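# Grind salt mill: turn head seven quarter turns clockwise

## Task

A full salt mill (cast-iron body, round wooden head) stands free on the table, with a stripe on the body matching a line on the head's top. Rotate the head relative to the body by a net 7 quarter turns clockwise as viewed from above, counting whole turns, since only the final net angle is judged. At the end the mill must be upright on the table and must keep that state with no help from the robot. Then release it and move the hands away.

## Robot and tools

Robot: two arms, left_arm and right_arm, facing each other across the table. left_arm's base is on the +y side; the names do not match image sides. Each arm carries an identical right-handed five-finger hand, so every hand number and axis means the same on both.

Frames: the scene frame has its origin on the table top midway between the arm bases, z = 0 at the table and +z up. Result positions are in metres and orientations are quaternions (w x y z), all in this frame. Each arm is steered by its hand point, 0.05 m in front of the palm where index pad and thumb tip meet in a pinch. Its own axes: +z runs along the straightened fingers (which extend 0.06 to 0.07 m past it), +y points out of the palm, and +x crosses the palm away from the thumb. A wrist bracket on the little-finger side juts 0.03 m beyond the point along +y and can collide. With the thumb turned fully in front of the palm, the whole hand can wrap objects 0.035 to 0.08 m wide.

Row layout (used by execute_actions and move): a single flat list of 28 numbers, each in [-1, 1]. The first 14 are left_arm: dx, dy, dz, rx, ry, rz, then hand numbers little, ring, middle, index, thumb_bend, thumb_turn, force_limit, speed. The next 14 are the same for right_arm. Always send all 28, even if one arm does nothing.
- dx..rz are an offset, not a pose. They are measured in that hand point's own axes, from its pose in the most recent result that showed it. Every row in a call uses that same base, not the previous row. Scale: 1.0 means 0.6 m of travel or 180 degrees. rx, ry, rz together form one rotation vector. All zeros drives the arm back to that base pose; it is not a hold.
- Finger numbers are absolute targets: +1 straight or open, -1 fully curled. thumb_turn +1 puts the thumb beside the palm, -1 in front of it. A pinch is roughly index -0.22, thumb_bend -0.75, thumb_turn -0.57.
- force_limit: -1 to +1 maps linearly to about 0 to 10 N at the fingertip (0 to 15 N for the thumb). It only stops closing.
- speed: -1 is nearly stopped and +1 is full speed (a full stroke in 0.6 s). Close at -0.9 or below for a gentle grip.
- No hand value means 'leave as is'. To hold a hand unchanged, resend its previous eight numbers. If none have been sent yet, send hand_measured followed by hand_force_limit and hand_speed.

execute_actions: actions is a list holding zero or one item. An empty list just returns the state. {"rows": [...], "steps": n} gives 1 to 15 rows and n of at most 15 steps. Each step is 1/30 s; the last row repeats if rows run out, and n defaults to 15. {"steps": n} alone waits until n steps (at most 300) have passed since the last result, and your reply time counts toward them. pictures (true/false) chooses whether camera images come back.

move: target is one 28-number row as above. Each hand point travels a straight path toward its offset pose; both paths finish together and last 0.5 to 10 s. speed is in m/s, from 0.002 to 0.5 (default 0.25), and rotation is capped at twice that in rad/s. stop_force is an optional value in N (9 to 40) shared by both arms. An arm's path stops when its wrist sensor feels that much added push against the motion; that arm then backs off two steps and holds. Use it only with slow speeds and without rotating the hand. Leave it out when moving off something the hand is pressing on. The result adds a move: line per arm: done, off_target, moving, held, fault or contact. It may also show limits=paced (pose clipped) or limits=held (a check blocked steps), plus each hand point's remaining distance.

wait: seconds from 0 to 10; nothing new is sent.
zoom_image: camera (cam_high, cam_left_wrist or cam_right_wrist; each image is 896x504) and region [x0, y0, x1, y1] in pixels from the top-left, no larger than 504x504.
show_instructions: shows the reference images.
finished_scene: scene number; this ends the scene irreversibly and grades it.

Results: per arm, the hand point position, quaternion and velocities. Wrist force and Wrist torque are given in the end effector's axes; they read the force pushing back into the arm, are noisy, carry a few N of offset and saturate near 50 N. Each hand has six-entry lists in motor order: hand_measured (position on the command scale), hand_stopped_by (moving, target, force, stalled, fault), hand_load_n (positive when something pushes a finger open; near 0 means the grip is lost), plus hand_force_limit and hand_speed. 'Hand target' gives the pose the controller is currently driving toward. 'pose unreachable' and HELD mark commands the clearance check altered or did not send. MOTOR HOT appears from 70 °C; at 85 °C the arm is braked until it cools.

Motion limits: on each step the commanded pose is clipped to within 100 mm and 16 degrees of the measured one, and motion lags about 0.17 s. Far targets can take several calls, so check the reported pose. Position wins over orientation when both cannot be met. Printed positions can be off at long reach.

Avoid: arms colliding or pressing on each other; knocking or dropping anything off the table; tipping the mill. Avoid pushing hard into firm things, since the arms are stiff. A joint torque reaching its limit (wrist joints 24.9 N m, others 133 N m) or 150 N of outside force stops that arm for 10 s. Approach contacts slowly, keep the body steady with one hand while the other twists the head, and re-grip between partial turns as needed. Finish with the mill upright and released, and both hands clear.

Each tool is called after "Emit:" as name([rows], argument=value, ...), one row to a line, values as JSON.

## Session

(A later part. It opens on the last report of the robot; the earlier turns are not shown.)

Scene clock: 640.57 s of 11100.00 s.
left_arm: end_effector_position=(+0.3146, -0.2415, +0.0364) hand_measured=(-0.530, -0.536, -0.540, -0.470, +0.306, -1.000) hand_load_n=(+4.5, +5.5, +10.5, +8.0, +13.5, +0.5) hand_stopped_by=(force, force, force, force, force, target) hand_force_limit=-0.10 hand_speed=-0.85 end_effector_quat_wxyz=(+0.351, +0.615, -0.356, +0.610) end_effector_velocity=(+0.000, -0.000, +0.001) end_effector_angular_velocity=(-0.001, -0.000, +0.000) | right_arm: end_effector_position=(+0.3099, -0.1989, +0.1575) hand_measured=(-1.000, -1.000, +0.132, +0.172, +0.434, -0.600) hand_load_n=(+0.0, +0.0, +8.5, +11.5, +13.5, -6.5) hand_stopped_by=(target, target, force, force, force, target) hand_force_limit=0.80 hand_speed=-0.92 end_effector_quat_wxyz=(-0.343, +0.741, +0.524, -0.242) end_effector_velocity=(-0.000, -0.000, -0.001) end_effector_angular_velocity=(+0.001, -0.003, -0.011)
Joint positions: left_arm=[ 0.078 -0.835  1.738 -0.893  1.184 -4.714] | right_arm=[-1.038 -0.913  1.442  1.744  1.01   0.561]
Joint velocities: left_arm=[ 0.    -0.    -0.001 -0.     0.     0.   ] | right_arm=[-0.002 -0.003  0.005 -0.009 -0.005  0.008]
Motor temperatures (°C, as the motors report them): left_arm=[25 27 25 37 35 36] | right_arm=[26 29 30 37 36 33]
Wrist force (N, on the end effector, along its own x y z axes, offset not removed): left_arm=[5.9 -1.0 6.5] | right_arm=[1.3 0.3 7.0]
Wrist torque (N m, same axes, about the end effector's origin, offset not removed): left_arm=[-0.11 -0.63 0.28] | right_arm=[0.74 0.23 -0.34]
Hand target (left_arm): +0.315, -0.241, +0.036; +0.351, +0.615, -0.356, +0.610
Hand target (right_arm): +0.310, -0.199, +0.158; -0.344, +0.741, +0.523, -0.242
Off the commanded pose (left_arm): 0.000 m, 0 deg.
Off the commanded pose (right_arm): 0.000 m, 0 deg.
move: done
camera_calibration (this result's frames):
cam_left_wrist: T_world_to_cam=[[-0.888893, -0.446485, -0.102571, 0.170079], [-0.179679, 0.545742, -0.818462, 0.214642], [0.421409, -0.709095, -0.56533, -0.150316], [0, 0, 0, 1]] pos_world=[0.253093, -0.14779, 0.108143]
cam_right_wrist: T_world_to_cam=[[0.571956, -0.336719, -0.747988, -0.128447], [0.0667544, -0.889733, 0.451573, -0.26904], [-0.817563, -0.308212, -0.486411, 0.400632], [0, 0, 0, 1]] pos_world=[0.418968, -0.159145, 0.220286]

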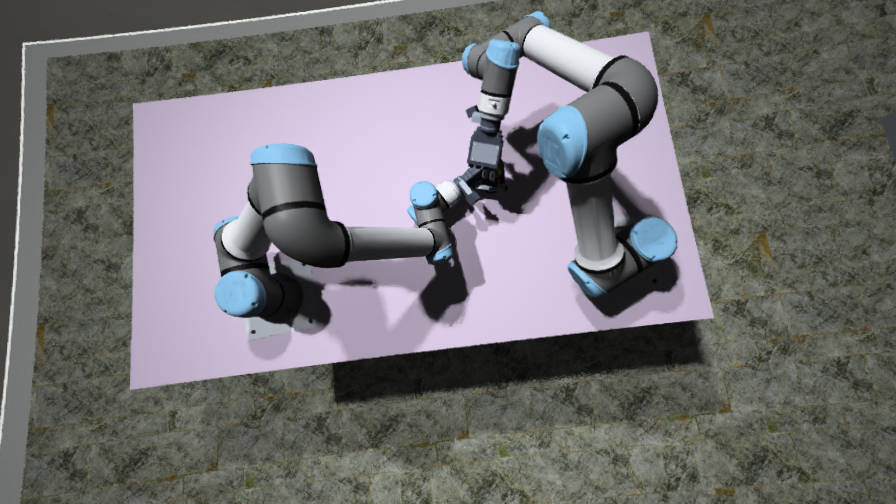

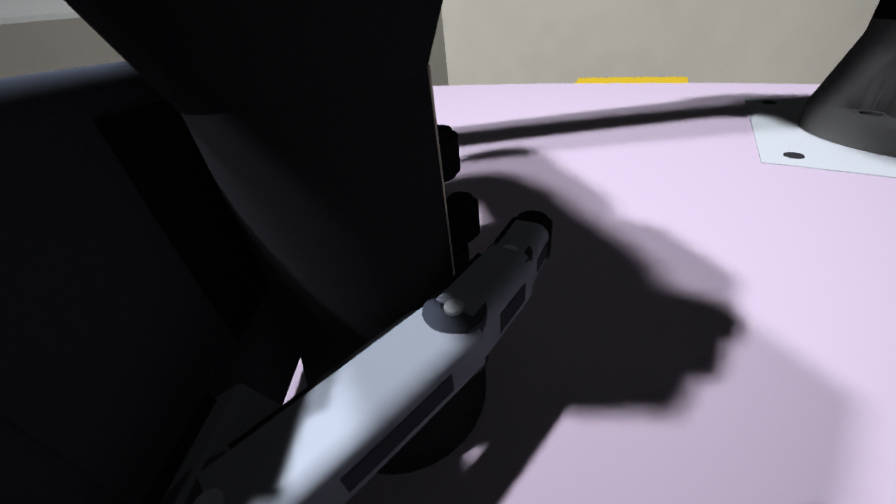

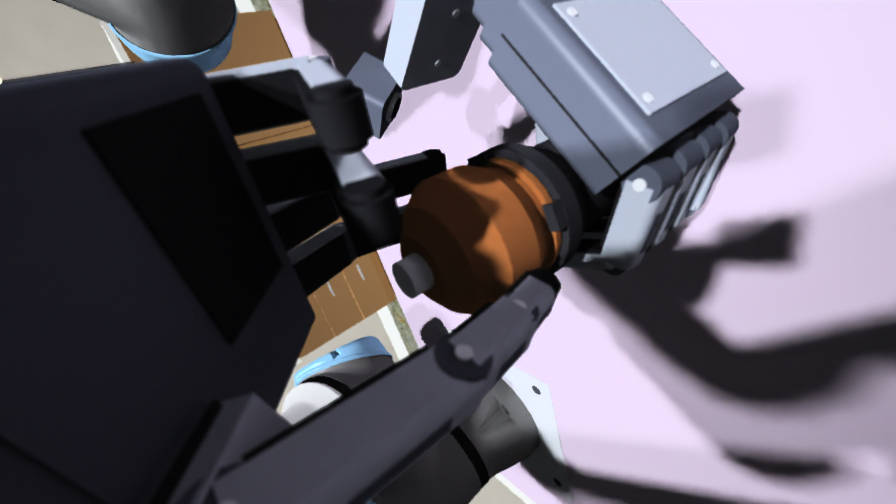

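Emit:
move(target=[0, 0, 0, 0, 0, 0, -0.75, -0.75, -0.95, -0.95, -0.9, -1, -0.1, -0.85, 0.0072, 0.0035, -0.0033, 0.0002, 0.2537, 0.2163, -1, -1, -0.3, -0.3, -0.3, -0.6, 0.8, -0.92], speed=0.33)

Emit:
move(target=[0, 0, 0, 0, 0, 0, -0.75, -0.75, -0.95, -0.95, -0.9, -1, -0.1, -0.85, 0.0062, 0.0028, -0.0039, 0.0002, 0.2537, 0.2163, -1, -1, -0.3, -0.3, -0.3, -0.6, 0.8, -0.92], speed=0.33)

Emit:
zoom_image(camera="cam_high", region=[450, 130, 540, 210])

Scene clock: 657.07 s of 11100.00 s.
left_arm: end_effector_position=(+0.3146, -0.2415, +0.0364) hand_measured=(-0.530, -0.536, -0.540, -0.470, +0.306, -1.000) hand_load_n=(+5.0, +5.5, +10.5, +8.0, +13.5, +0.5) hand_stopped_by=(force, force, force, force, force, target) hand_force_limit=-0.10 hand_speed=-0.85 end_effector_quat_wxyz=(+0.351, +0.615, -0.356, +0.610) end_effector_velocity=(+0.000, -0.000, +0.000) end_effector_angular_velocity=(-0.000, -0.001, +0.000) | right_arm: end_effector_position=(+0.3140, -0.1958, +0.1572) hand_measured=(-1.000, -1.000, +0.132, +0.172, +0.434, -0.600) hand_load_n=(+0.0, +0.0, +7.5, +13.0, +12.5, -1.5) hand_stopped_by=(target, target, force, force, force, target) hand_force_limit=0.80 hand_speed=-0.92 end_effector_quat_wxyz=(-0.419, +0.903, +0.083, -0.040) end_effector_velocity=(-0.000, +0.000, -0.000) end_effector_angular_velocity=(-0.004, -0.004, -0.015)
Joint positions: left_arm=[ 0.078 -0.835  1.738 -0.893  1.184 -4.714] | right_arm=[-1.222 -1.256  1.777  0.98   0.704  1.666]
Joint velocities: left_arm=[ 0.    -0.     0.    -0.    -0.     0.001] | right_arm=[ 0.003 -0.009  0.004 -0.018  0.006  0.027]
Motor temperatures (°C, as the motors report them): left_arm=[25 27 25 37 35 36] | right_arm=[26 29 30 37 36 33]
Wrist force (N, on the end effector, along its own x y z axes, offset not removed): left_arm=[7.6 -0.2 3.7] | right_arm=[-6.3 -5.7 6.9]
Wrist torque (N m, same axes, about the end effector's origin, offset not removed): left_arm=[0.15 -0.69 0.19] | right_arm=[0.05 0.07 -0.19]
Hand target (left_arm): +0.315, -0.241, +0.036; +0.351, +0.615, -0.356, +0.610
Hand target (right_arm): +0.314, -0.196, +0.157; -0.419, +0.903, +0.083, -0.040
Off the commanded pose (left_arm): 0.000 m, 0 deg.
Off the commanded pose (right_arm): 0.000 m, 0 deg.
After step 90, 11.27 s passed at rest.
move: done
camera_calibration (this result's frames):
cam_left_wrist: T_world_to_cam=[[-0.888902, -0.446468, -0.102571, 0.170081], [-0.179669, 0.545746, -0.818463, 0.214639], [0.421394, -0.709104, -0.56533, -0.150313], [0, 0, 0, 1]] pos_world=[0.25309, -0.14779, 0.108143]
cam_right_wrist: T_world_to_cam=[[-0.00677119, -0.663212, -0.748401, -0.0121199], [-0.734465, -0.5046, 0.453807, 0.0602207], [-0.678613, 0.552747, -0.483689, 0.529292], [0, 0, 0, 1]] pos_world=[0.403332, -0.270215, 0.219613]

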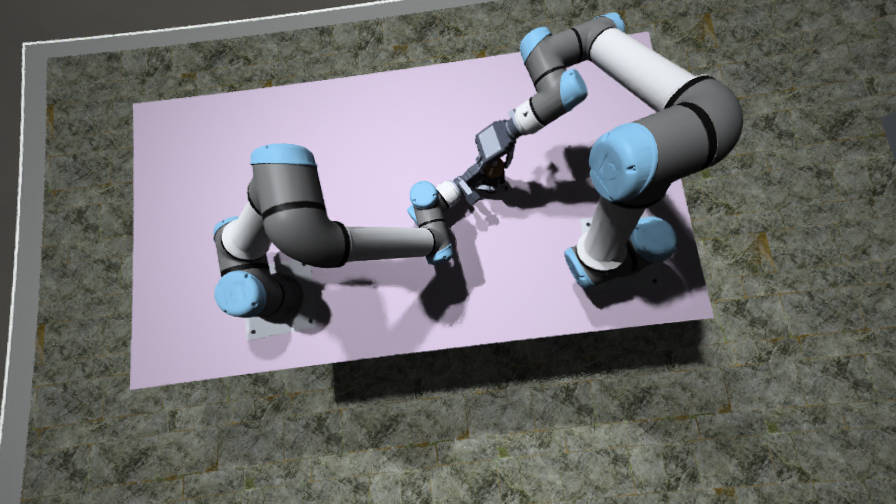

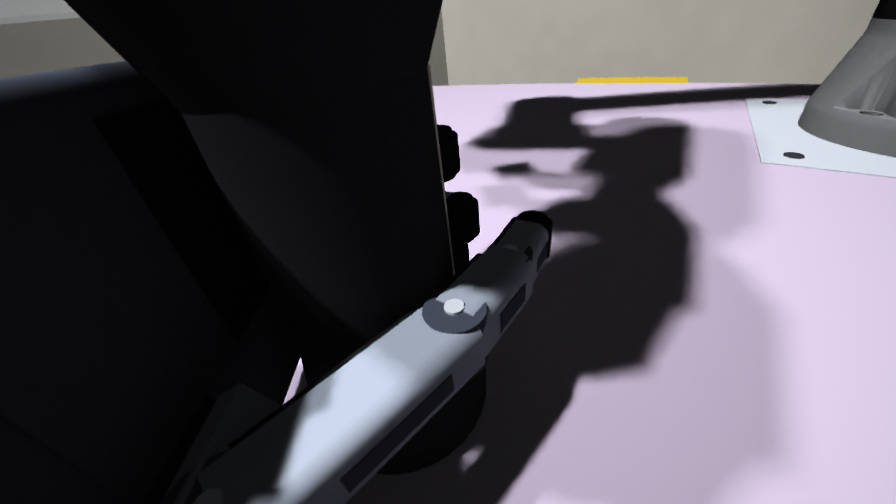

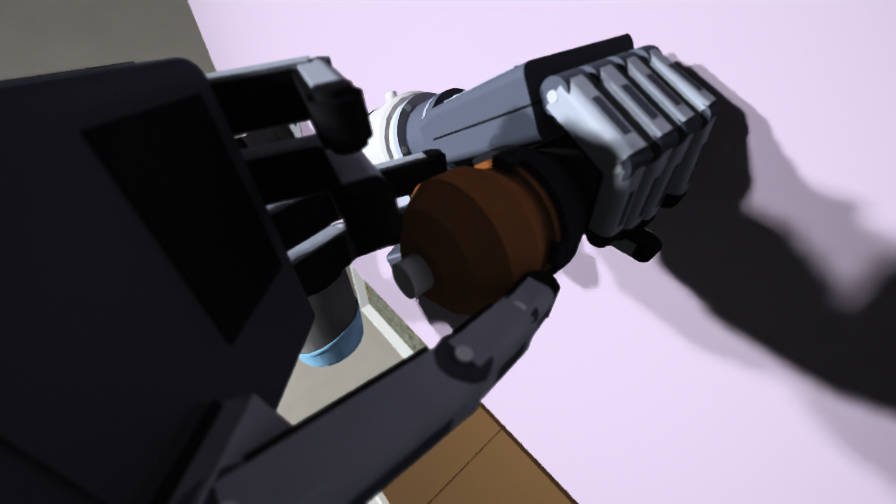

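Scene clock: 659.30 s of 11100.00 s.
left_arm: end_effector_position=(+0.3146, -0.2415, +0.0364) hand_measured=(-0.530, -0.536, -0.540, -0.470, +0.306, -1.000) hand_load_n=(+4.5, +5.5, +10.5, +8.0, +13.5, +0.5) hand_stopped_by=(force, force, force, force, force, target) hand_force_limit=-0.10 hand_speed=-0.85 end_effector_quat_wxyz=(+0.351, +0.615, -0.356, +0.610) end_effector_velocity=(+0.000, +0.000, -0.000) end_effector_angular_velocity=(+0.002, -0.001, -0.000) | right_arm: end_effector_position=(+0.3181, -0.1981, +0.1570) hand_measured=(-1.000, -1.000, +0.132, +0.172, +0.434, -0.600) hand_load_n=(+0.0, +0.0, +5.0, +11.5, +14.5, -5.0) hand_stopped_by=(target, target, force, force, force, target) hand_force_limit=0.80 hand_speed=-0.92 end_effector_quat_wxyz=(+0.382, -0.825, +0.379, -0.173) end_effector_velocity=(+0.000, +0.000, -0.000) end_effector_angular_velocity=(-0.004, +0.001, -0.013)
Joint positions: left_arm=[ 0.078 -0.835  1.738 -0.893  1.184 -4.714] | right_arm=[-1.005 -1.642  2.025  0.338  1.38   2.983]
Joint velocities: left_arm=[0.    0.    0.    0.001 0.    0.002] | right_arm=[ 0.01   0.003 -0.003  0.     0.02   0.013]
Motor temperatures (°C, as the motors report them): left_arm=[25 27 25 37 35 36] | right_arm=[26 29 30 37 36 33]
Wrist force (N, on the end effector, along its own x y z axes, offset not removed): left_arm=[5.9 4.4 1.9] | right_arm=[-5.4 -7.4 -3.1]
Wrist torque (N m, same axes, about the end effector's origin, offset not removed): left_arm=[0.11 -0.18 0.27] | right_arm=[0.46 0.12 -0.33]
Hand target (left_arm): +0.315, -0.241, +0.036; +0.351, +0.615, -0.356, +0.610
Hand target (right_arm): +0.318, -0.198, +0.157; -0.382, +0.825, -0.380, +0.173
Off the commanded pose (left_arm): 0.000 m, 0 deg.
Off the commanded pose (right_arm): 0.000 m, 0 deg.
move: done
camera_calibration (this result's frames):
cam_left_wrist: T_world_to_cam=[[-0.888912, -0.446446, -0.102571, 0.170084], [-0.179656, 0.54575, -0.818462, 0.214636], [0.421377, -0.709114, -0.565331, -0.150308], [0, 0, 0, 1]] pos_world=[0.253086, -0.14779, 0.108143]
cam_right_wrist: T_world_to_cam=[[-0.580139, -0.327463, -0.745793, 0.234723], [-0.803157, 0.382371, 0.456871, 0.259201], [0.135561, 0.864037, -0.484832, 0.336083], [0, 0, 0, 1]] pos_world=[0.298791, -0.312636, 0.219577]

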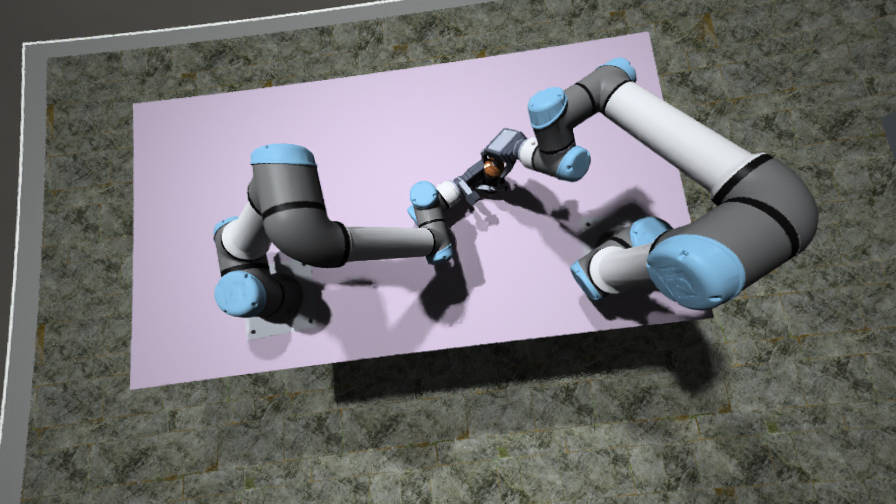

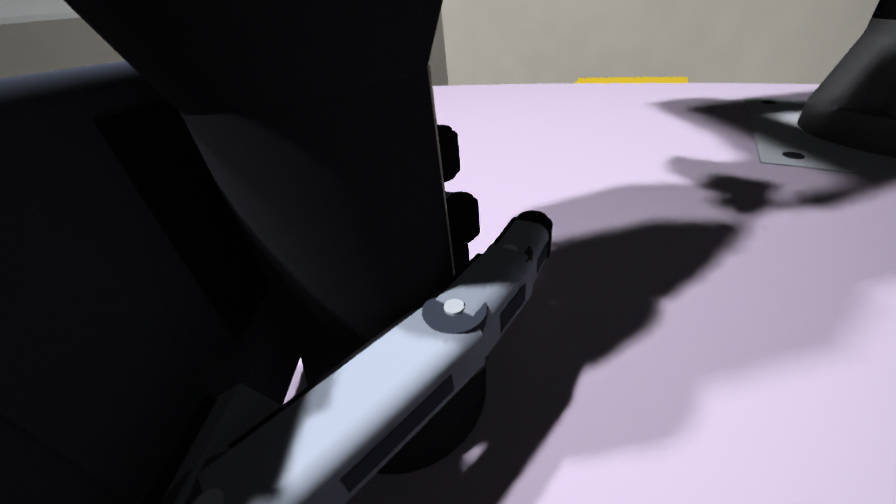

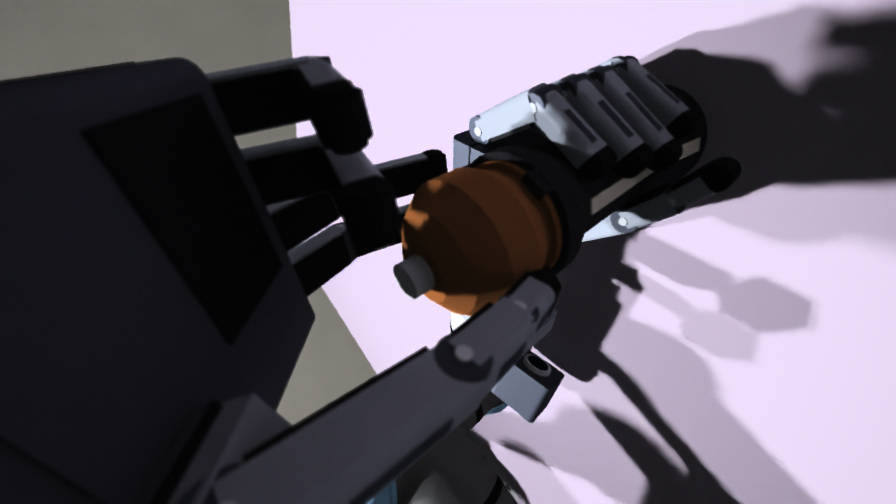

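Region (450, 130, 540, 210) of cam_high's 896x504 image, scaled by 5.600, with more detail than that image has.

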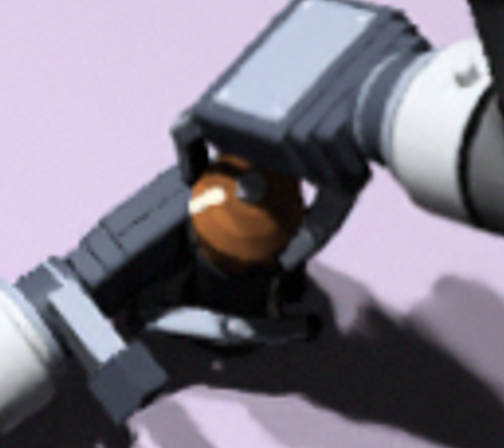

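Emit:
zoom_image(camera="cam_high", region=[474, 150, 514, 194])

Emit:
zoom_image(camera="cam_right_wrist", region=[380, 110, 740, 330])

Region (474, 150, 514, 194) of cam_high's 896x504 image, scaled by 11.455, with more detail than that image has; it fills the left 458 columns of this view, and the rest is white.

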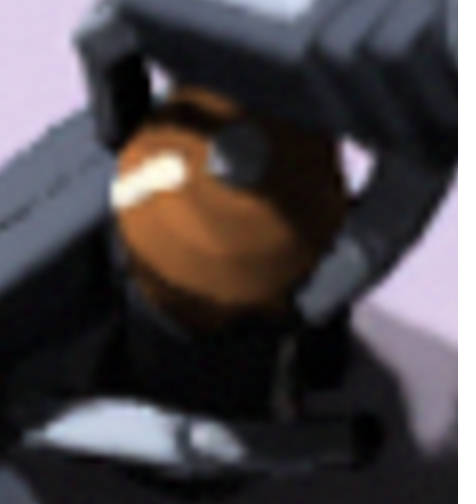

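Region (380, 110, 740, 330) of cam_right_wrist's 896x504 image, scaled by 1.400, with more detail than that image has.

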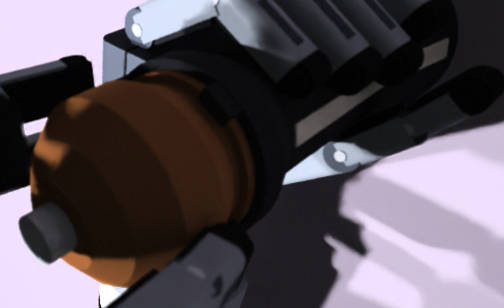

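Emit:
zoom_image(camera="cam_right_wrist", region=[460, 120, 720, 290])

Region (460, 120, 720, 290) of cam_right_wrist's 896x504 image, scaled by 1.938, with more detail than that image has; it fills the top 330 rows of this view, and the rest is white.

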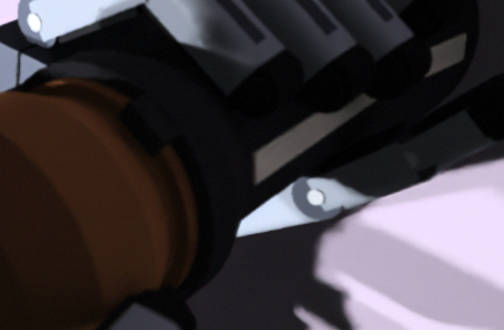

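Emit:
execute_actions(actions=[])

Scene clock: 752.40 s of 11100.00 s.
left_arm: end_effector_position=(+0.3146, -0.2415, +0.0364) hand_measured=(-0.530, -0.536, -0.540, -0.470, +0.306, -1.000) hand_load_n=(+4.5, +5.5, +10.0, +8.0, +13.5, +0.5) hand_stopped_by=(force, force, force, force, force, target) hand_force_limit=-0.10 hand_speed=-0.85 end_effector_quat_wxyz=(+0.351, +0.615, -0.356, +0.610) end_effector_velocity=(+0.000, +0.000, -0.000) end_effector_angular_velocity=(+0.001, +0.000, +0.000) | right_arm: end_effector_position=(+0.3181, -0.1981, +0.1569) hand_measured=(-1.000, -1.000, +0.132, +0.172, +0.434, -0.600) hand_load_n=(+0.0, +0.0, +4.5, +11.0, +14.5, -5.0) hand_stopped_by=(target, target, force, force, force, target) hand_force_limit=0.80 hand_speed=-0.92 end_effector_quat_wxyz=(+0.382, -0.825, +0.380, -0.173) end_effector_velocity=(+0.000, +0.000, +0.000) end_effector_angular_velocity=(+0.001, -0.001, -0.001)
Joint positions: left_arm=[ 0.078 -0.835  1.738 -0.893  1.184 -4.714] | right_arm=[-1.004 -1.642  2.025  0.338  1.383  2.984]
Joint velocities: left_arm=[ 0.001  0.     0.     0.     0.    -0.   ] | right_arm=[ 0.    -0.001  0.    -0.001  0.     0.001]
Motor temperatures (°C, as the motors report them): left_arm=[25 27 25 37 35 36] | right_arm=[26 29 30 37 36 33]
Wrist force (N, on the end effector, along its own x y z axes, offset not removed): left_arm=[7.3 4.3 -1.1] | right_arm=[-4.5 -8.7 -5.6]
Wrist torque (N m, same axes, about the end effector's origin, offset not removed): left_arm=[0.14 0.03 0.29] | right_arm=[0.51 0.25 -0.32]
Hand target (left_arm): +0.315, -0.241, +0.036; +0.351, +0.615, -0.356, +0.610
Hand target (right_arm): +0.318, -0.198, +0.157; -0.382, +0.825, -0.380, +0.173
Off the commanded pose (left_arm): 0.000 m, 0 deg.
Off the commanded pose (right_arm): 0.001 m, 0 deg.
Steps of this call (steps 1 to 90: nothing new was sent; then 90.10 s passed at rest). Readings (end_effector_position | what the end effector reports):
1: left_arm (+0.3146, -0.2415, +0.0364) | right_arm (+0.3181, -0.1981, +0.1570) | left_arm hand_measured=(-0.530, -0.536, -0.540, -0.470, +0.306, -1.000) hand_load_n=(+4.5, +5.5, +10.5, +8.0, +13.5, +0.5) hand_stopped_by=(force, force, force, force, force, target) hand_force_limit=-0.10 hand_speed=-0.85 | right_arm hand_measured=(-1.000, -1.000, +0.132, +0.172, +0.434, -0.600) hand_load_n=(+0.0, +0.0, +4.5, +11.0, +14.5, -5.0) hand_stopped_by=(target, target, force, force, force, target) hand_force_limit=0.80 hand_speed=-0.92
2: left_arm (+0.3146, -0.2415, +0.0364) | right_arm (+0.3181, -0.1981, +0.1570) | left_arm hand_measured=(-0.530, -0.536, -0.540, -0.470, +0.306, -1.000) hand_load_n=(+4.5, +5.5, +10.5, +8.0, +13.5, +0.5) hand_stopped_by=(force, force, force, force, force, target) hand_force_limit=-0.10 hand_speed=-0.85 | right_arm hand_measured=(-1.000, -1.000, +0.132, +0.172, +0.434, -0.600) hand_load_n=(+0.0, +0.0, +4.5, +11.0, +14.5, -5.0) hand_stopped_by=(target, target, force, force, force, target) hand_force_limit=0.80 hand_speed=-0.92
4: left_arm (+0.3146, -0.2415, +0.0364) | right_arm (+0.3181, -0.1981, +0.1570) | left_arm hand_measured=(-0.530, -0.536, -0.540, -0.470, +0.306, -1.000) hand_load_n=(+4.5, +5.5, +10.5, +8.0, +13.5, +0.5) hand_stopped_by=(force, force, force, force, force, target) hand_force_limit=-0.10 hand_speed=-0.85 | right_arm hand_measured=(-1.000, -1.000, +0.132, +0.172, +0.434, -0.600) hand_load_n=(+0.0, +0.0, +4.5, +11.0, +14.5, -5.0) hand_stopped_by=(target, target, force, force, force, target) hand_force_limit=0.80 hand_speed=-0.92
8: left_arm (+0.3146, -0.2415, +0.0364) | right_arm (+0.3181, -0.1981, +0.1569) | left_arm hand_measured=(-0.530, -0.536, -0.540, -0.470, +0.306, -1.000) hand_load_n=(+4.5, +5.5, +10.5, +8.0, +13.5, +0.5) hand_stopped_by=(force, force, force, force, force, target) hand_force_limit=-0.10 hand_speed=-0.85 | right_arm hand_measured=(-1.000, -1.000, +0.132, +0.172, +0.434, -0.600) hand_load_n=(+0.0, +0.0, +4.5, +11.0, +14.5, -5.0) hand_stopped_by=(target, target, force, force, force, target) hand_force_limit=0.80 hand_speed=-0.92
90: the state above
camera_calibration (this result's frames):
cam_left_wrist: T_world_to_cam=[[-0.888902, -0.446468, -0.102571, 0.170081], [-0.179669, 0.545746, -0.818462, 0.214639], [0.421394, -0.709103, -0.565331, -0.150313], [0, 0, 0, 1]] pos_world=[0.25309, -0.14779, 0.108143]
cam_right_wrist: T_world_to_cam=[[-0.580737, -0.327075, -0.745498, 0.23484], [-0.802521, 0.38385, 0.456749, 0.259348], [0.136768, 0.863528, -0.4854, 0.335637], [0, 0, 0, 1]] pos_world=[0.298608, -0.312572, 0.219535]

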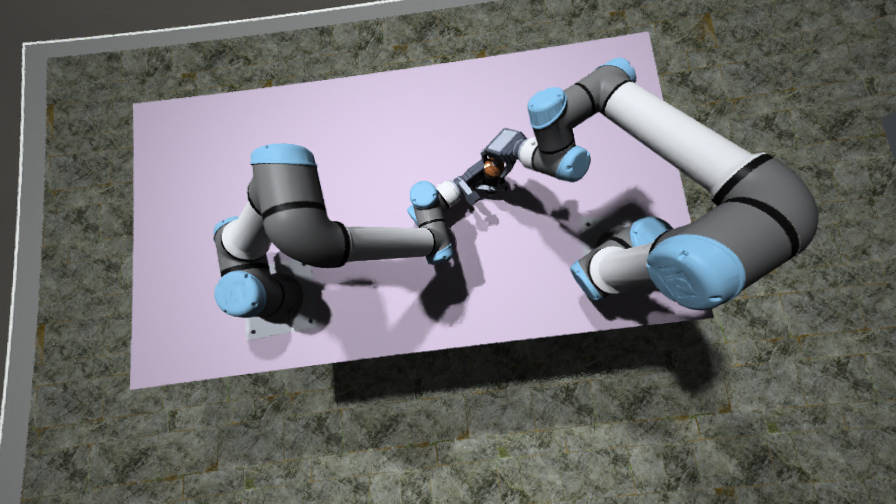

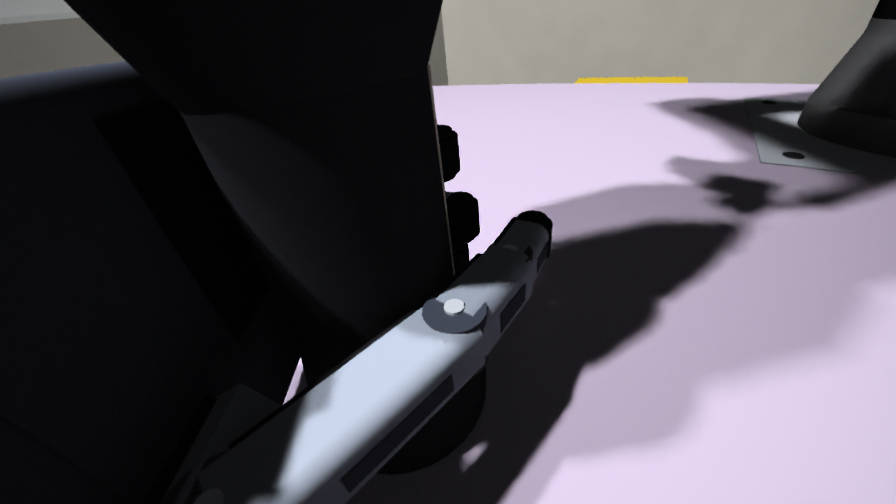

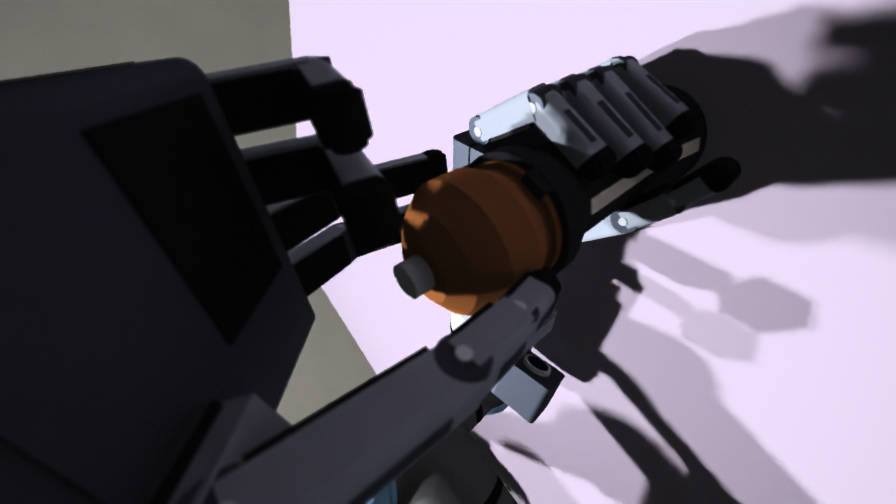

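Emit:
move(target=[0,0,0,0,0,0,-0.75,-0.75,-0.95,-0.95,-0.9,-1,-0.1,-0.85, 0.0066,0.0030,-0.0043,0.0002,0.2769,0.2361,-1,-1,-0.3,-0.3,-0.3,-0.6,0.8,-0.92], speed=0.33)

Emit:
move(target=[0,0,0,0,0,0,-0.75,-0.75,-0.95,-0.95,-0.9,-1,-0.1,-0.85, 0.0066,0.0033,-0.0040,0.0002,0.2769,0.2361,-1,-1,-0.3,-0.3,-0.3,-0.6,0.8,-0.92], speed=0.33)

Scene clock: 774.77 s of 11100.00 s.
left_arm: end_effector_position=(+0.3146, -0.2415, +0.0364) hand_measured=(-0.530, -0.536, -0.540, -0.470, +0.306, -1.000) hand_load_n=(+4.0, +5.0, +10.0, +8.0, +13.5, +0.5) hand_stopped_by=(force, force, force, force, force, target) hand_force_limit=-0.10 hand_speed=-0.85 end_effector_quat_wxyz=(+0.351, +0.615, -0.356, +0.610) end_effector_velocity=(+0.000, -0.000, +0.000) end_effector_angular_velocity=(-0.001, +0.000, -0.000) | right_arm: end_effector_position=(+0.3186, -0.2033, +0.1572) hand_measured=(-1.000, -1.000, +0.130, +0.172, +0.434, -0.600) hand_load_n=(+0.0, +0.0, +3.5, +9.0, +16.0, -6.5) hand_stopped_by=(target, target, force, force, force, target) hand_force_limit=0.80 hand_speed=-0.92 end_effector_quat_wxyz=(+0.226, -0.489, +0.766, -0.351) end_effector_velocity=(-0.000, +0.000, -0.001) end_effector_angular_velocity=(-0.003, +0.004, -0.015)
Joint positions: left_arm=[ 0.078 -0.835  1.738 -0.893  1.184 -4.714] | right_arm=[-0.535 -1.247  1.714  0.869  2.408  4.403]
Joint velocities: left_arm=[ 0.    -0.    -0.    -0.001  0.    -0.   ] | right_arm=[ 0.003  0.011 -0.008  0.022  0.003  0.027]
Motor temperatures (°C, as the motors report them): left_arm=[25 27 25 37 35 36] | right_arm=[26 29 30 37 36 33]
Wrist force (N, on the end effector, along its own x y z axes, offset not removed): left_arm=[5.3 -0.9 4.2] | right_arm=[-2.4 -4.4 -7.5]
Wrist torque (N m, same axes, about the end effector's origin, offset not removed): left_arm=[-0.15 -0.12 -0.08] | right_arm=[0.06 0.04 -0.44]
Hand target (left_arm): +0.315, -0.241, +0.036; +0.351, +0.615, -0.356, +0.610
Hand target (right_arm): +0.319, -0.203, +0.157; +0.225, -0.489, +0.766, -0.352
Off the commanded pose (left_arm): 0.000 m, 0 deg.
Off the commanded pose (right_arm): 0.000 m, 0 deg.
After step 90, 16.97 s passed at rest.
move: done
camera_calibration (this result's frames):
cam_left_wrist: T_world_to_cam=[[-0.888895, -0.446481, -0.102571, 0.17008], [-0.179677, 0.545743, -0.818462, 0.214641], [0.421405, -0.709097, -0.565331, -0.150315], [0, 0, 0, 1]] pos_world=[0.253093, -0.14779, 0.108143]
cam_right_wrist: T_world_to_cam=[[-0.541362, 0.391341, -0.744164, 0.367013], [0.0167831, 0.88993, 0.455788, 0.103664], [0.840622, 0.234257, -0.488342, -0.0114618], [0, 0, 0, 1]] pos_world=[0.206582, -0.233196, 0.220272]

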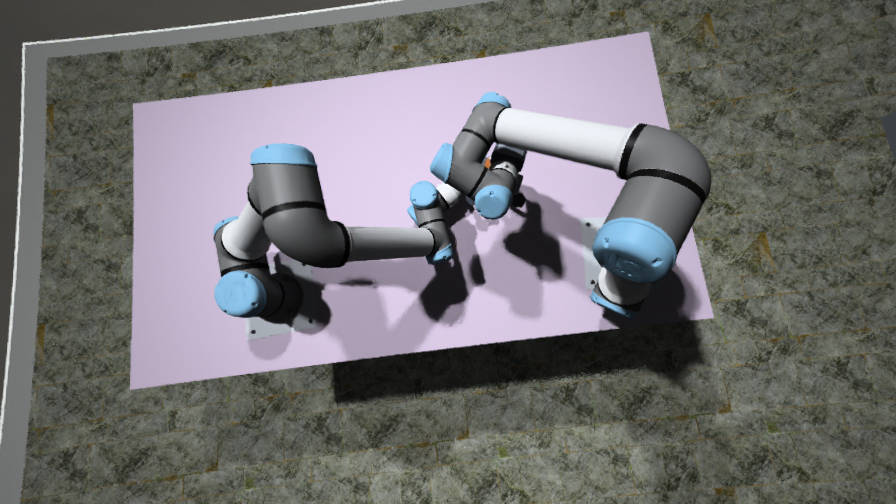

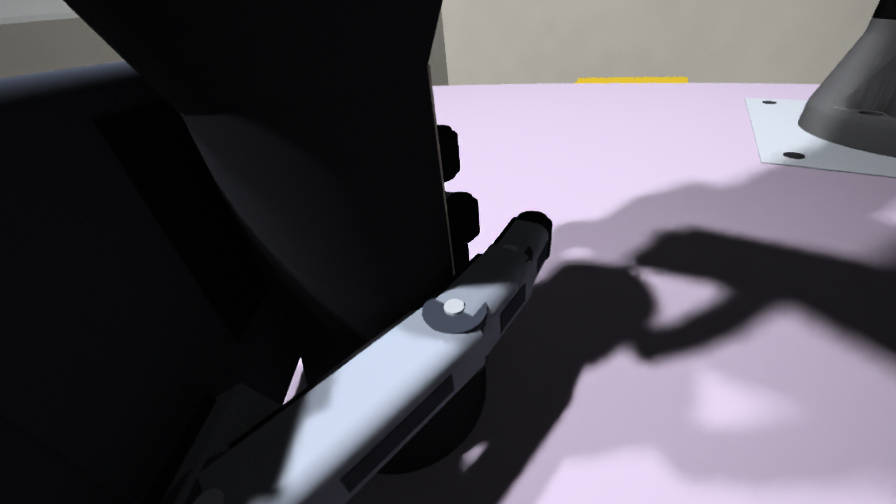

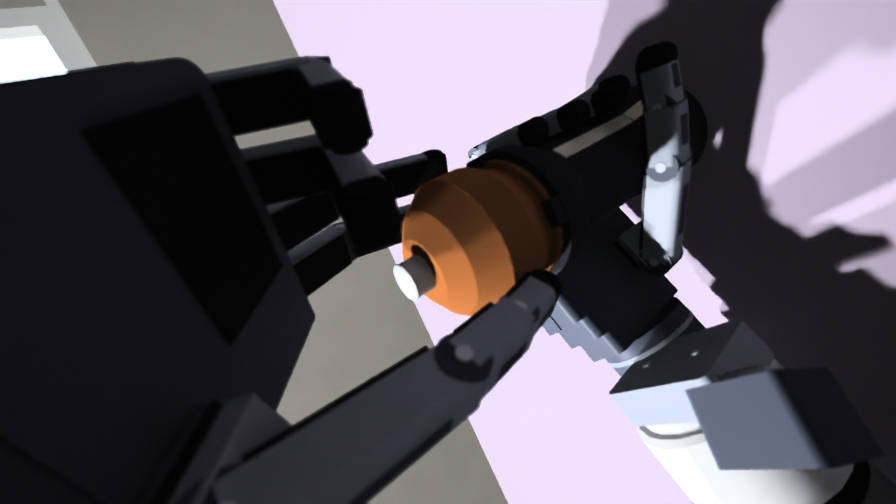

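Scene clock: 777.10 s of 11100.00 s.
left_arm: end_effector_position=(+0.3146, -0.2415, +0.0364) hand_measured=(-0.530, -0.536, -0.540, -0.470, +0.306, -1.000) hand_load_n=(+4.5, +5.5, +10.5, +8.0, +13.5, +0.5) hand_stopped_by=(force, force, force, force, force, target) hand_force_limit=-0.10 hand_speed=-0.85 end_effector_quat_wxyz=(+0.351, +0.615, -0.356, +0.610) end_effector_velocity=(+0.000, +0.000, -0.000) end_effector_angular_velocity=(-0.001, -0.000, -0.000) | right_arm: end_effector_position=(+0.3141, -0.2056, +0.1576) hand_measured=(-1.000, -1.000, +0.130, +0.172, +0.434, -0.600) hand_load_n=(+0.0, +0.0, +4.5, +9.0, +16.0, -10.5) hand_stopped_by=(target, target, force, force, force, target) hand_force_limit=0.80 hand_speed=-0.92 end_effector_quat_wxyz=(-0.001, +0.002, +0.908, -0.418) end_effector_velocity=(+0.000, -0.000, -0.000) end_effector_angular_velocity=(-0.002, +0.001, -0.011)
Joint positions: left_arm=[ 0.078 -0.835  1.738 -0.893  1.184 -4.714] | right_arm=[-0.581 -0.872  1.375  1.806  2.068  5.799]
Joint velocities: left_arm=[ 0.     0.     0.001 -0.001  0.    -0.   ] | right_arm=[-0.002  0.003 -0.003  0.006 -0.006  0.008]
Motor temperatures (°C, as the motors report them): left_arm=[25 27 25 37 35 36] | right_arm=[26 29 30 37 36 33]
Wrist force (N, on the end effector, along its own x y z axes, offset not removed): left_arm=[6.4 -1.5 6.6] | right_arm=[5.9 -2.4 -6.1]
Wrist torque (N m, same axes, about the end effector's origin, offset not removed): left_arm=[-0.09 -0.85 -0.07] | right_arm=[0.20 0.05 -0.40]
Hand target (left_arm): +0.315, -0.241, +0.036; +0.351, +0.615, -0.356, +0.610
Hand target (right_arm): +0.314, -0.206, +0.158; -0.002, +0.003, +0.908, -0.418
Off the commanded pose (left_arm): 0.000 m, 0 deg.
Off the commanded pose (right_arm): 0.000 m, 0 deg.
move: done
camera_calibration (this result's frames):
cam_left_wrist: T_world_to_cam=[[-0.888899, -0.446472, -0.102571, 0.170081], [-0.179671, 0.545745, -0.818462, 0.21464], [0.421398, -0.709102, -0.56533, -0.150314], [0, 0, 0, 1]] pos_world=[0.253091, -0.14779, 0.108143]
cam_right_wrist: T_world_to_cam=[[0.129142, 0.654879, -0.744617, 0.209411], [0.817937, 0.354184, 0.453358, -0.25584], [0.560626, -0.667598, -0.48991, -0.104189], [0, 0, 0, 1]] pos_world=[0.240628, -0.116081, 0.220875]

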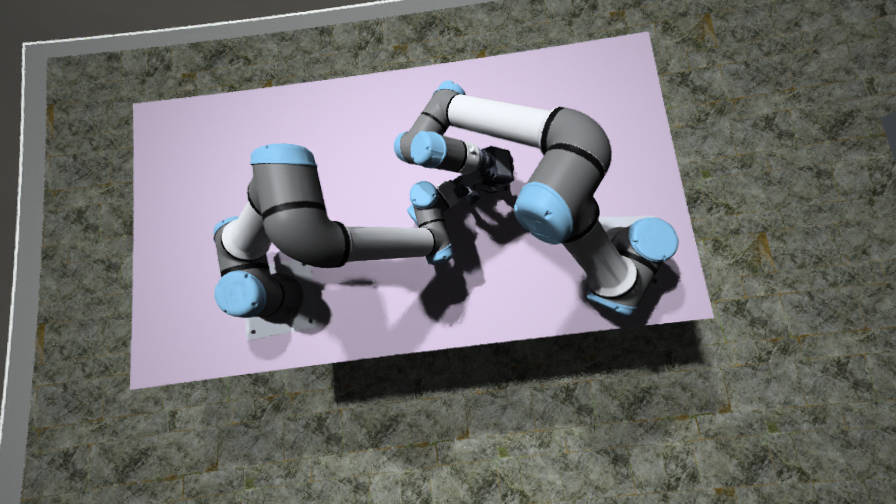

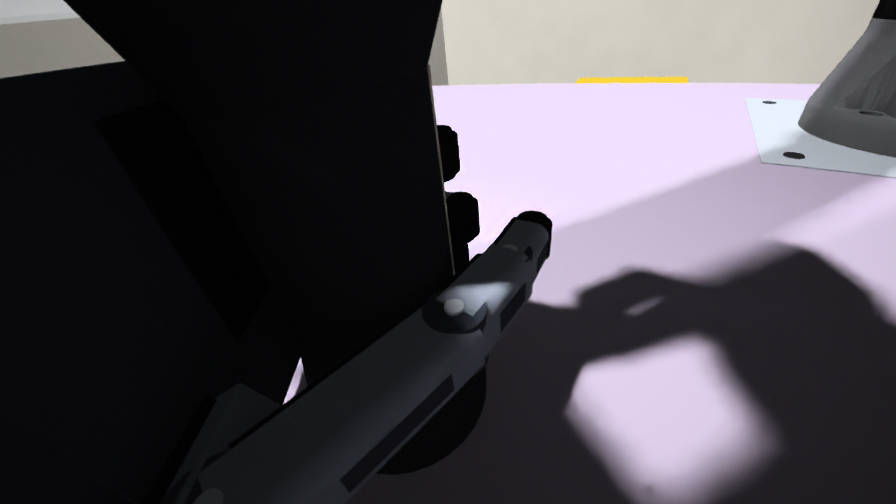

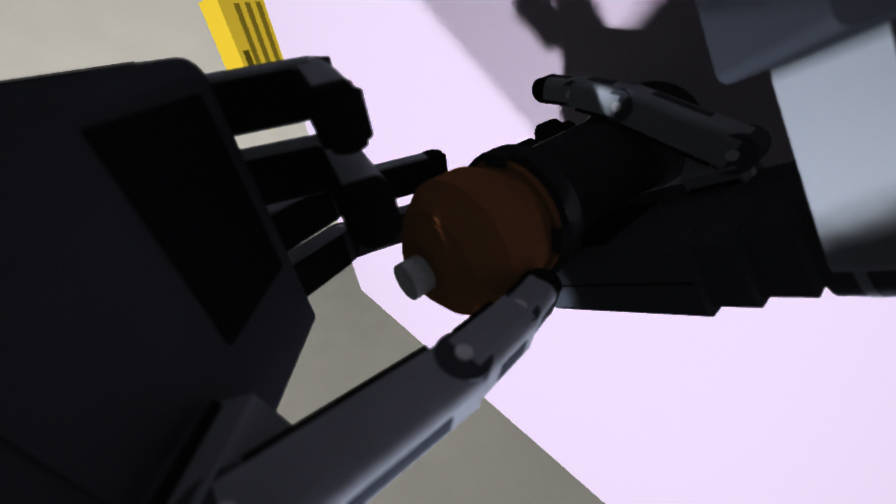

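Emit:
move(target=[0,0,0,0,0,0,-0.75,-0.75,-0.95,-0.95,-0.9,-1,-0.1,-0.85, 0,-0.1268,-0.1081,0,0,0,-1,-1,0.6,0.6,0.9,-0.6,0.8,1], speed=0.15)

Scene clock: 797.53 s of 11100.00 s.
left_arm: end_effector_position=(+0.3146, -0.2415, +0.0364) hand_measured=(-0.530, -0.536, -0.540, -0.470, +0.306, -1.000) hand_load_n=(+4.0, +5.0, +10.0, +8.0, +14.0, +1.5) hand_stopped_by=(force, force, force, force, force, target) hand_force_limit=-0.10 hand_speed=-0.85 end_effector_quat_wxyz=(+0.351, +0.615, -0.356, +0.610) end_effector_velocity=(+0.000, -0.000, +0.000) end_effector_angular_velocity=(-0.001, +0.001, -0.000) | right_arm: end_effector_position=(+0.3141, -0.2059, +0.2573) hand_measured=(-1.000, -1.000, +0.600, +0.600, +0.900, -0.600) hand_load_n=(+0.0, +0.0, +0.0, +0.0, +0.0, +0.0) hand_stopped_by=(target, target, target, target, target, target) hand_force_limit=0.80 hand_speed=1.00 end_effector_quat_wxyz=(-0.001, +0.002, +0.908, -0.418) end_effector_velocity=(+0.000, +0.000, +0.002) end_effector_angular_velocity=(+0.000, -0.001, -0.001)
Joint positions: left_arm=[ 0.078 -0.835  1.738 -0.893  1.184 -4.714] | right_arm=[-0.582 -0.967  1.261  2.014  2.068  5.799]
Joint velocities: left_arm=[ 0.    -0.    -0.    -0.     0.    -0.001] | right_arm=[-0.    -0.001 -0.004  0.005 -0.     0.001]
Motor temperatures (°C, as the motors report them): left_arm=[25 27 25 37 35 36] | right_arm=[26 29 30 37 36 33]
Wrist force (N, on the end effector, along its own x y z axes, offset not removed): left_arm=[12.0 1.0 -2.9] | right_arm=[-0.6 0.3 1.6]
Wrist torque (N m, same axes, about the end effector's origin, offset not removed): left_arm=[0.29 -0.81 0.50] | right_arm=[0.01 0.15 -0.01]
Hand target (left_arm): +0.315, -0.241, +0.036; +0.351, +0.615, -0.356, +0.610
Hand target (right_arm): +0.314, -0.206, +0.258; -0.001, +0.002, +0.908, -0.418
Off the commanded pose (left_arm): 0.000 m, 0 deg.
Off the commanded pose (right_arm): 0.000 m, 0 deg.
After step 90, 16.20 s passed at rest.
move: done
camera_calibration (this result's frames):
cam_left_wrist: T_world_to_cam=[[-0.888895, -0.446481, -0.102571, 0.17008], [-0.179677, 0.545744, -0.818462, 0.214641], [0.421405, -0.709097, -0.565331, -0.150315], [0, 0, 0, 1]] pos_world=[0.253092, -0.14779, 0.108143]
cam_right_wrist: T_world_to_cam=[[0.129188, 0.654888, -0.744602, 0.283845], [0.817937, 0.354145, 0.453388, -0.300878], [0.560615, -0.66761, -0.489906, -0.0555728], [0, 0, 0, 1]] pos_world=[0.240585, -0.116433, 0.320541]

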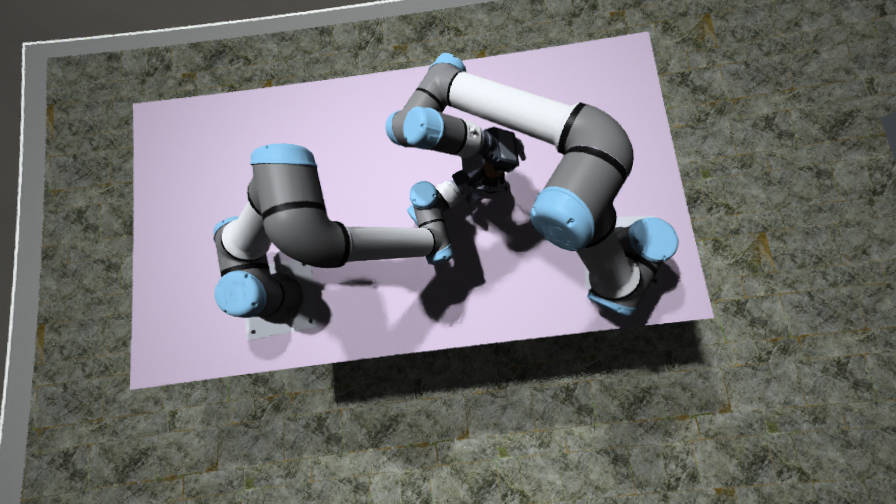

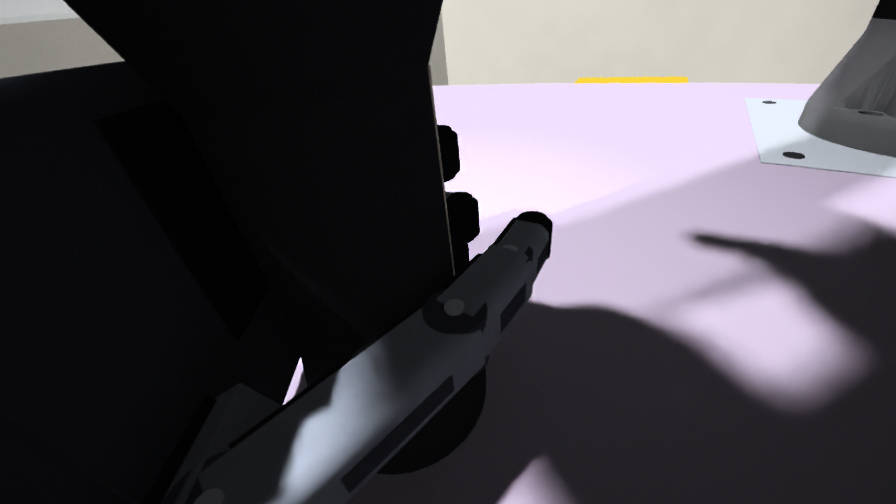

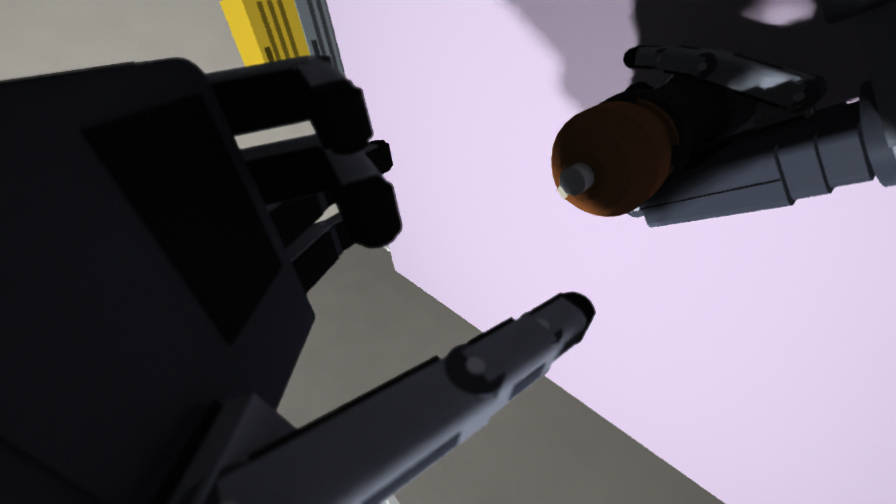

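Emit:
zoom_image(camera="cam_right_wrist", region=[520, 50, 760, 250])

Region (520, 50, 760, 250) of cam_right_wrist's 896x504 image, scaled by 2.100, with more detail than that image has.

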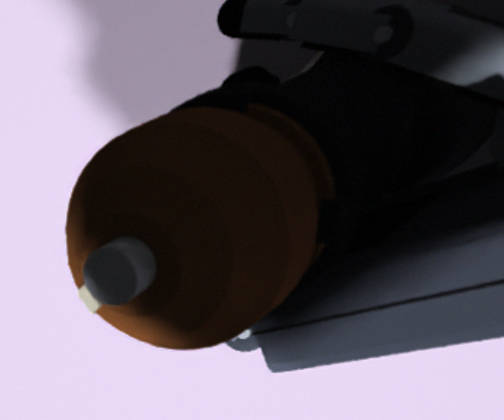

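Emit:
zoom_image(camera="cam_right_wrist", region=[540, 90, 700, 230])

Emit:
zoom_image(camera="cam_right_wrist", region=[545, 150, 615, 210])

Region (540, 90, 700, 230) of cam_right_wrist's 896x504 image, scaled by 3.150, with more detail than that image has; it fills the top 441 rows of this view, and the rest is white.

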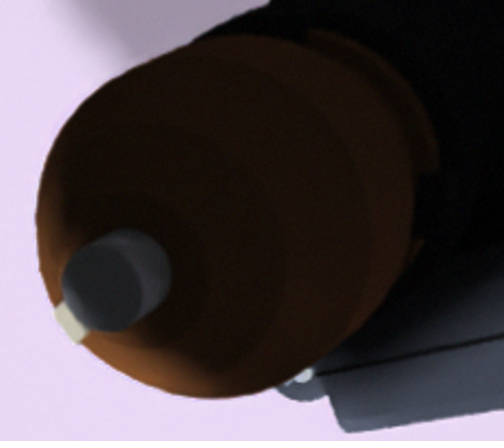

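Region (545, 150, 615, 210) of cam_right_wrist's 896x504 image, scaled by 7.200, with more detail than that image has; it fills the top 432 rows of this view, and the rest is white.

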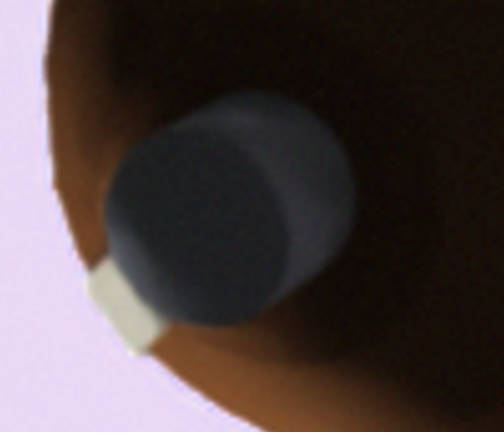

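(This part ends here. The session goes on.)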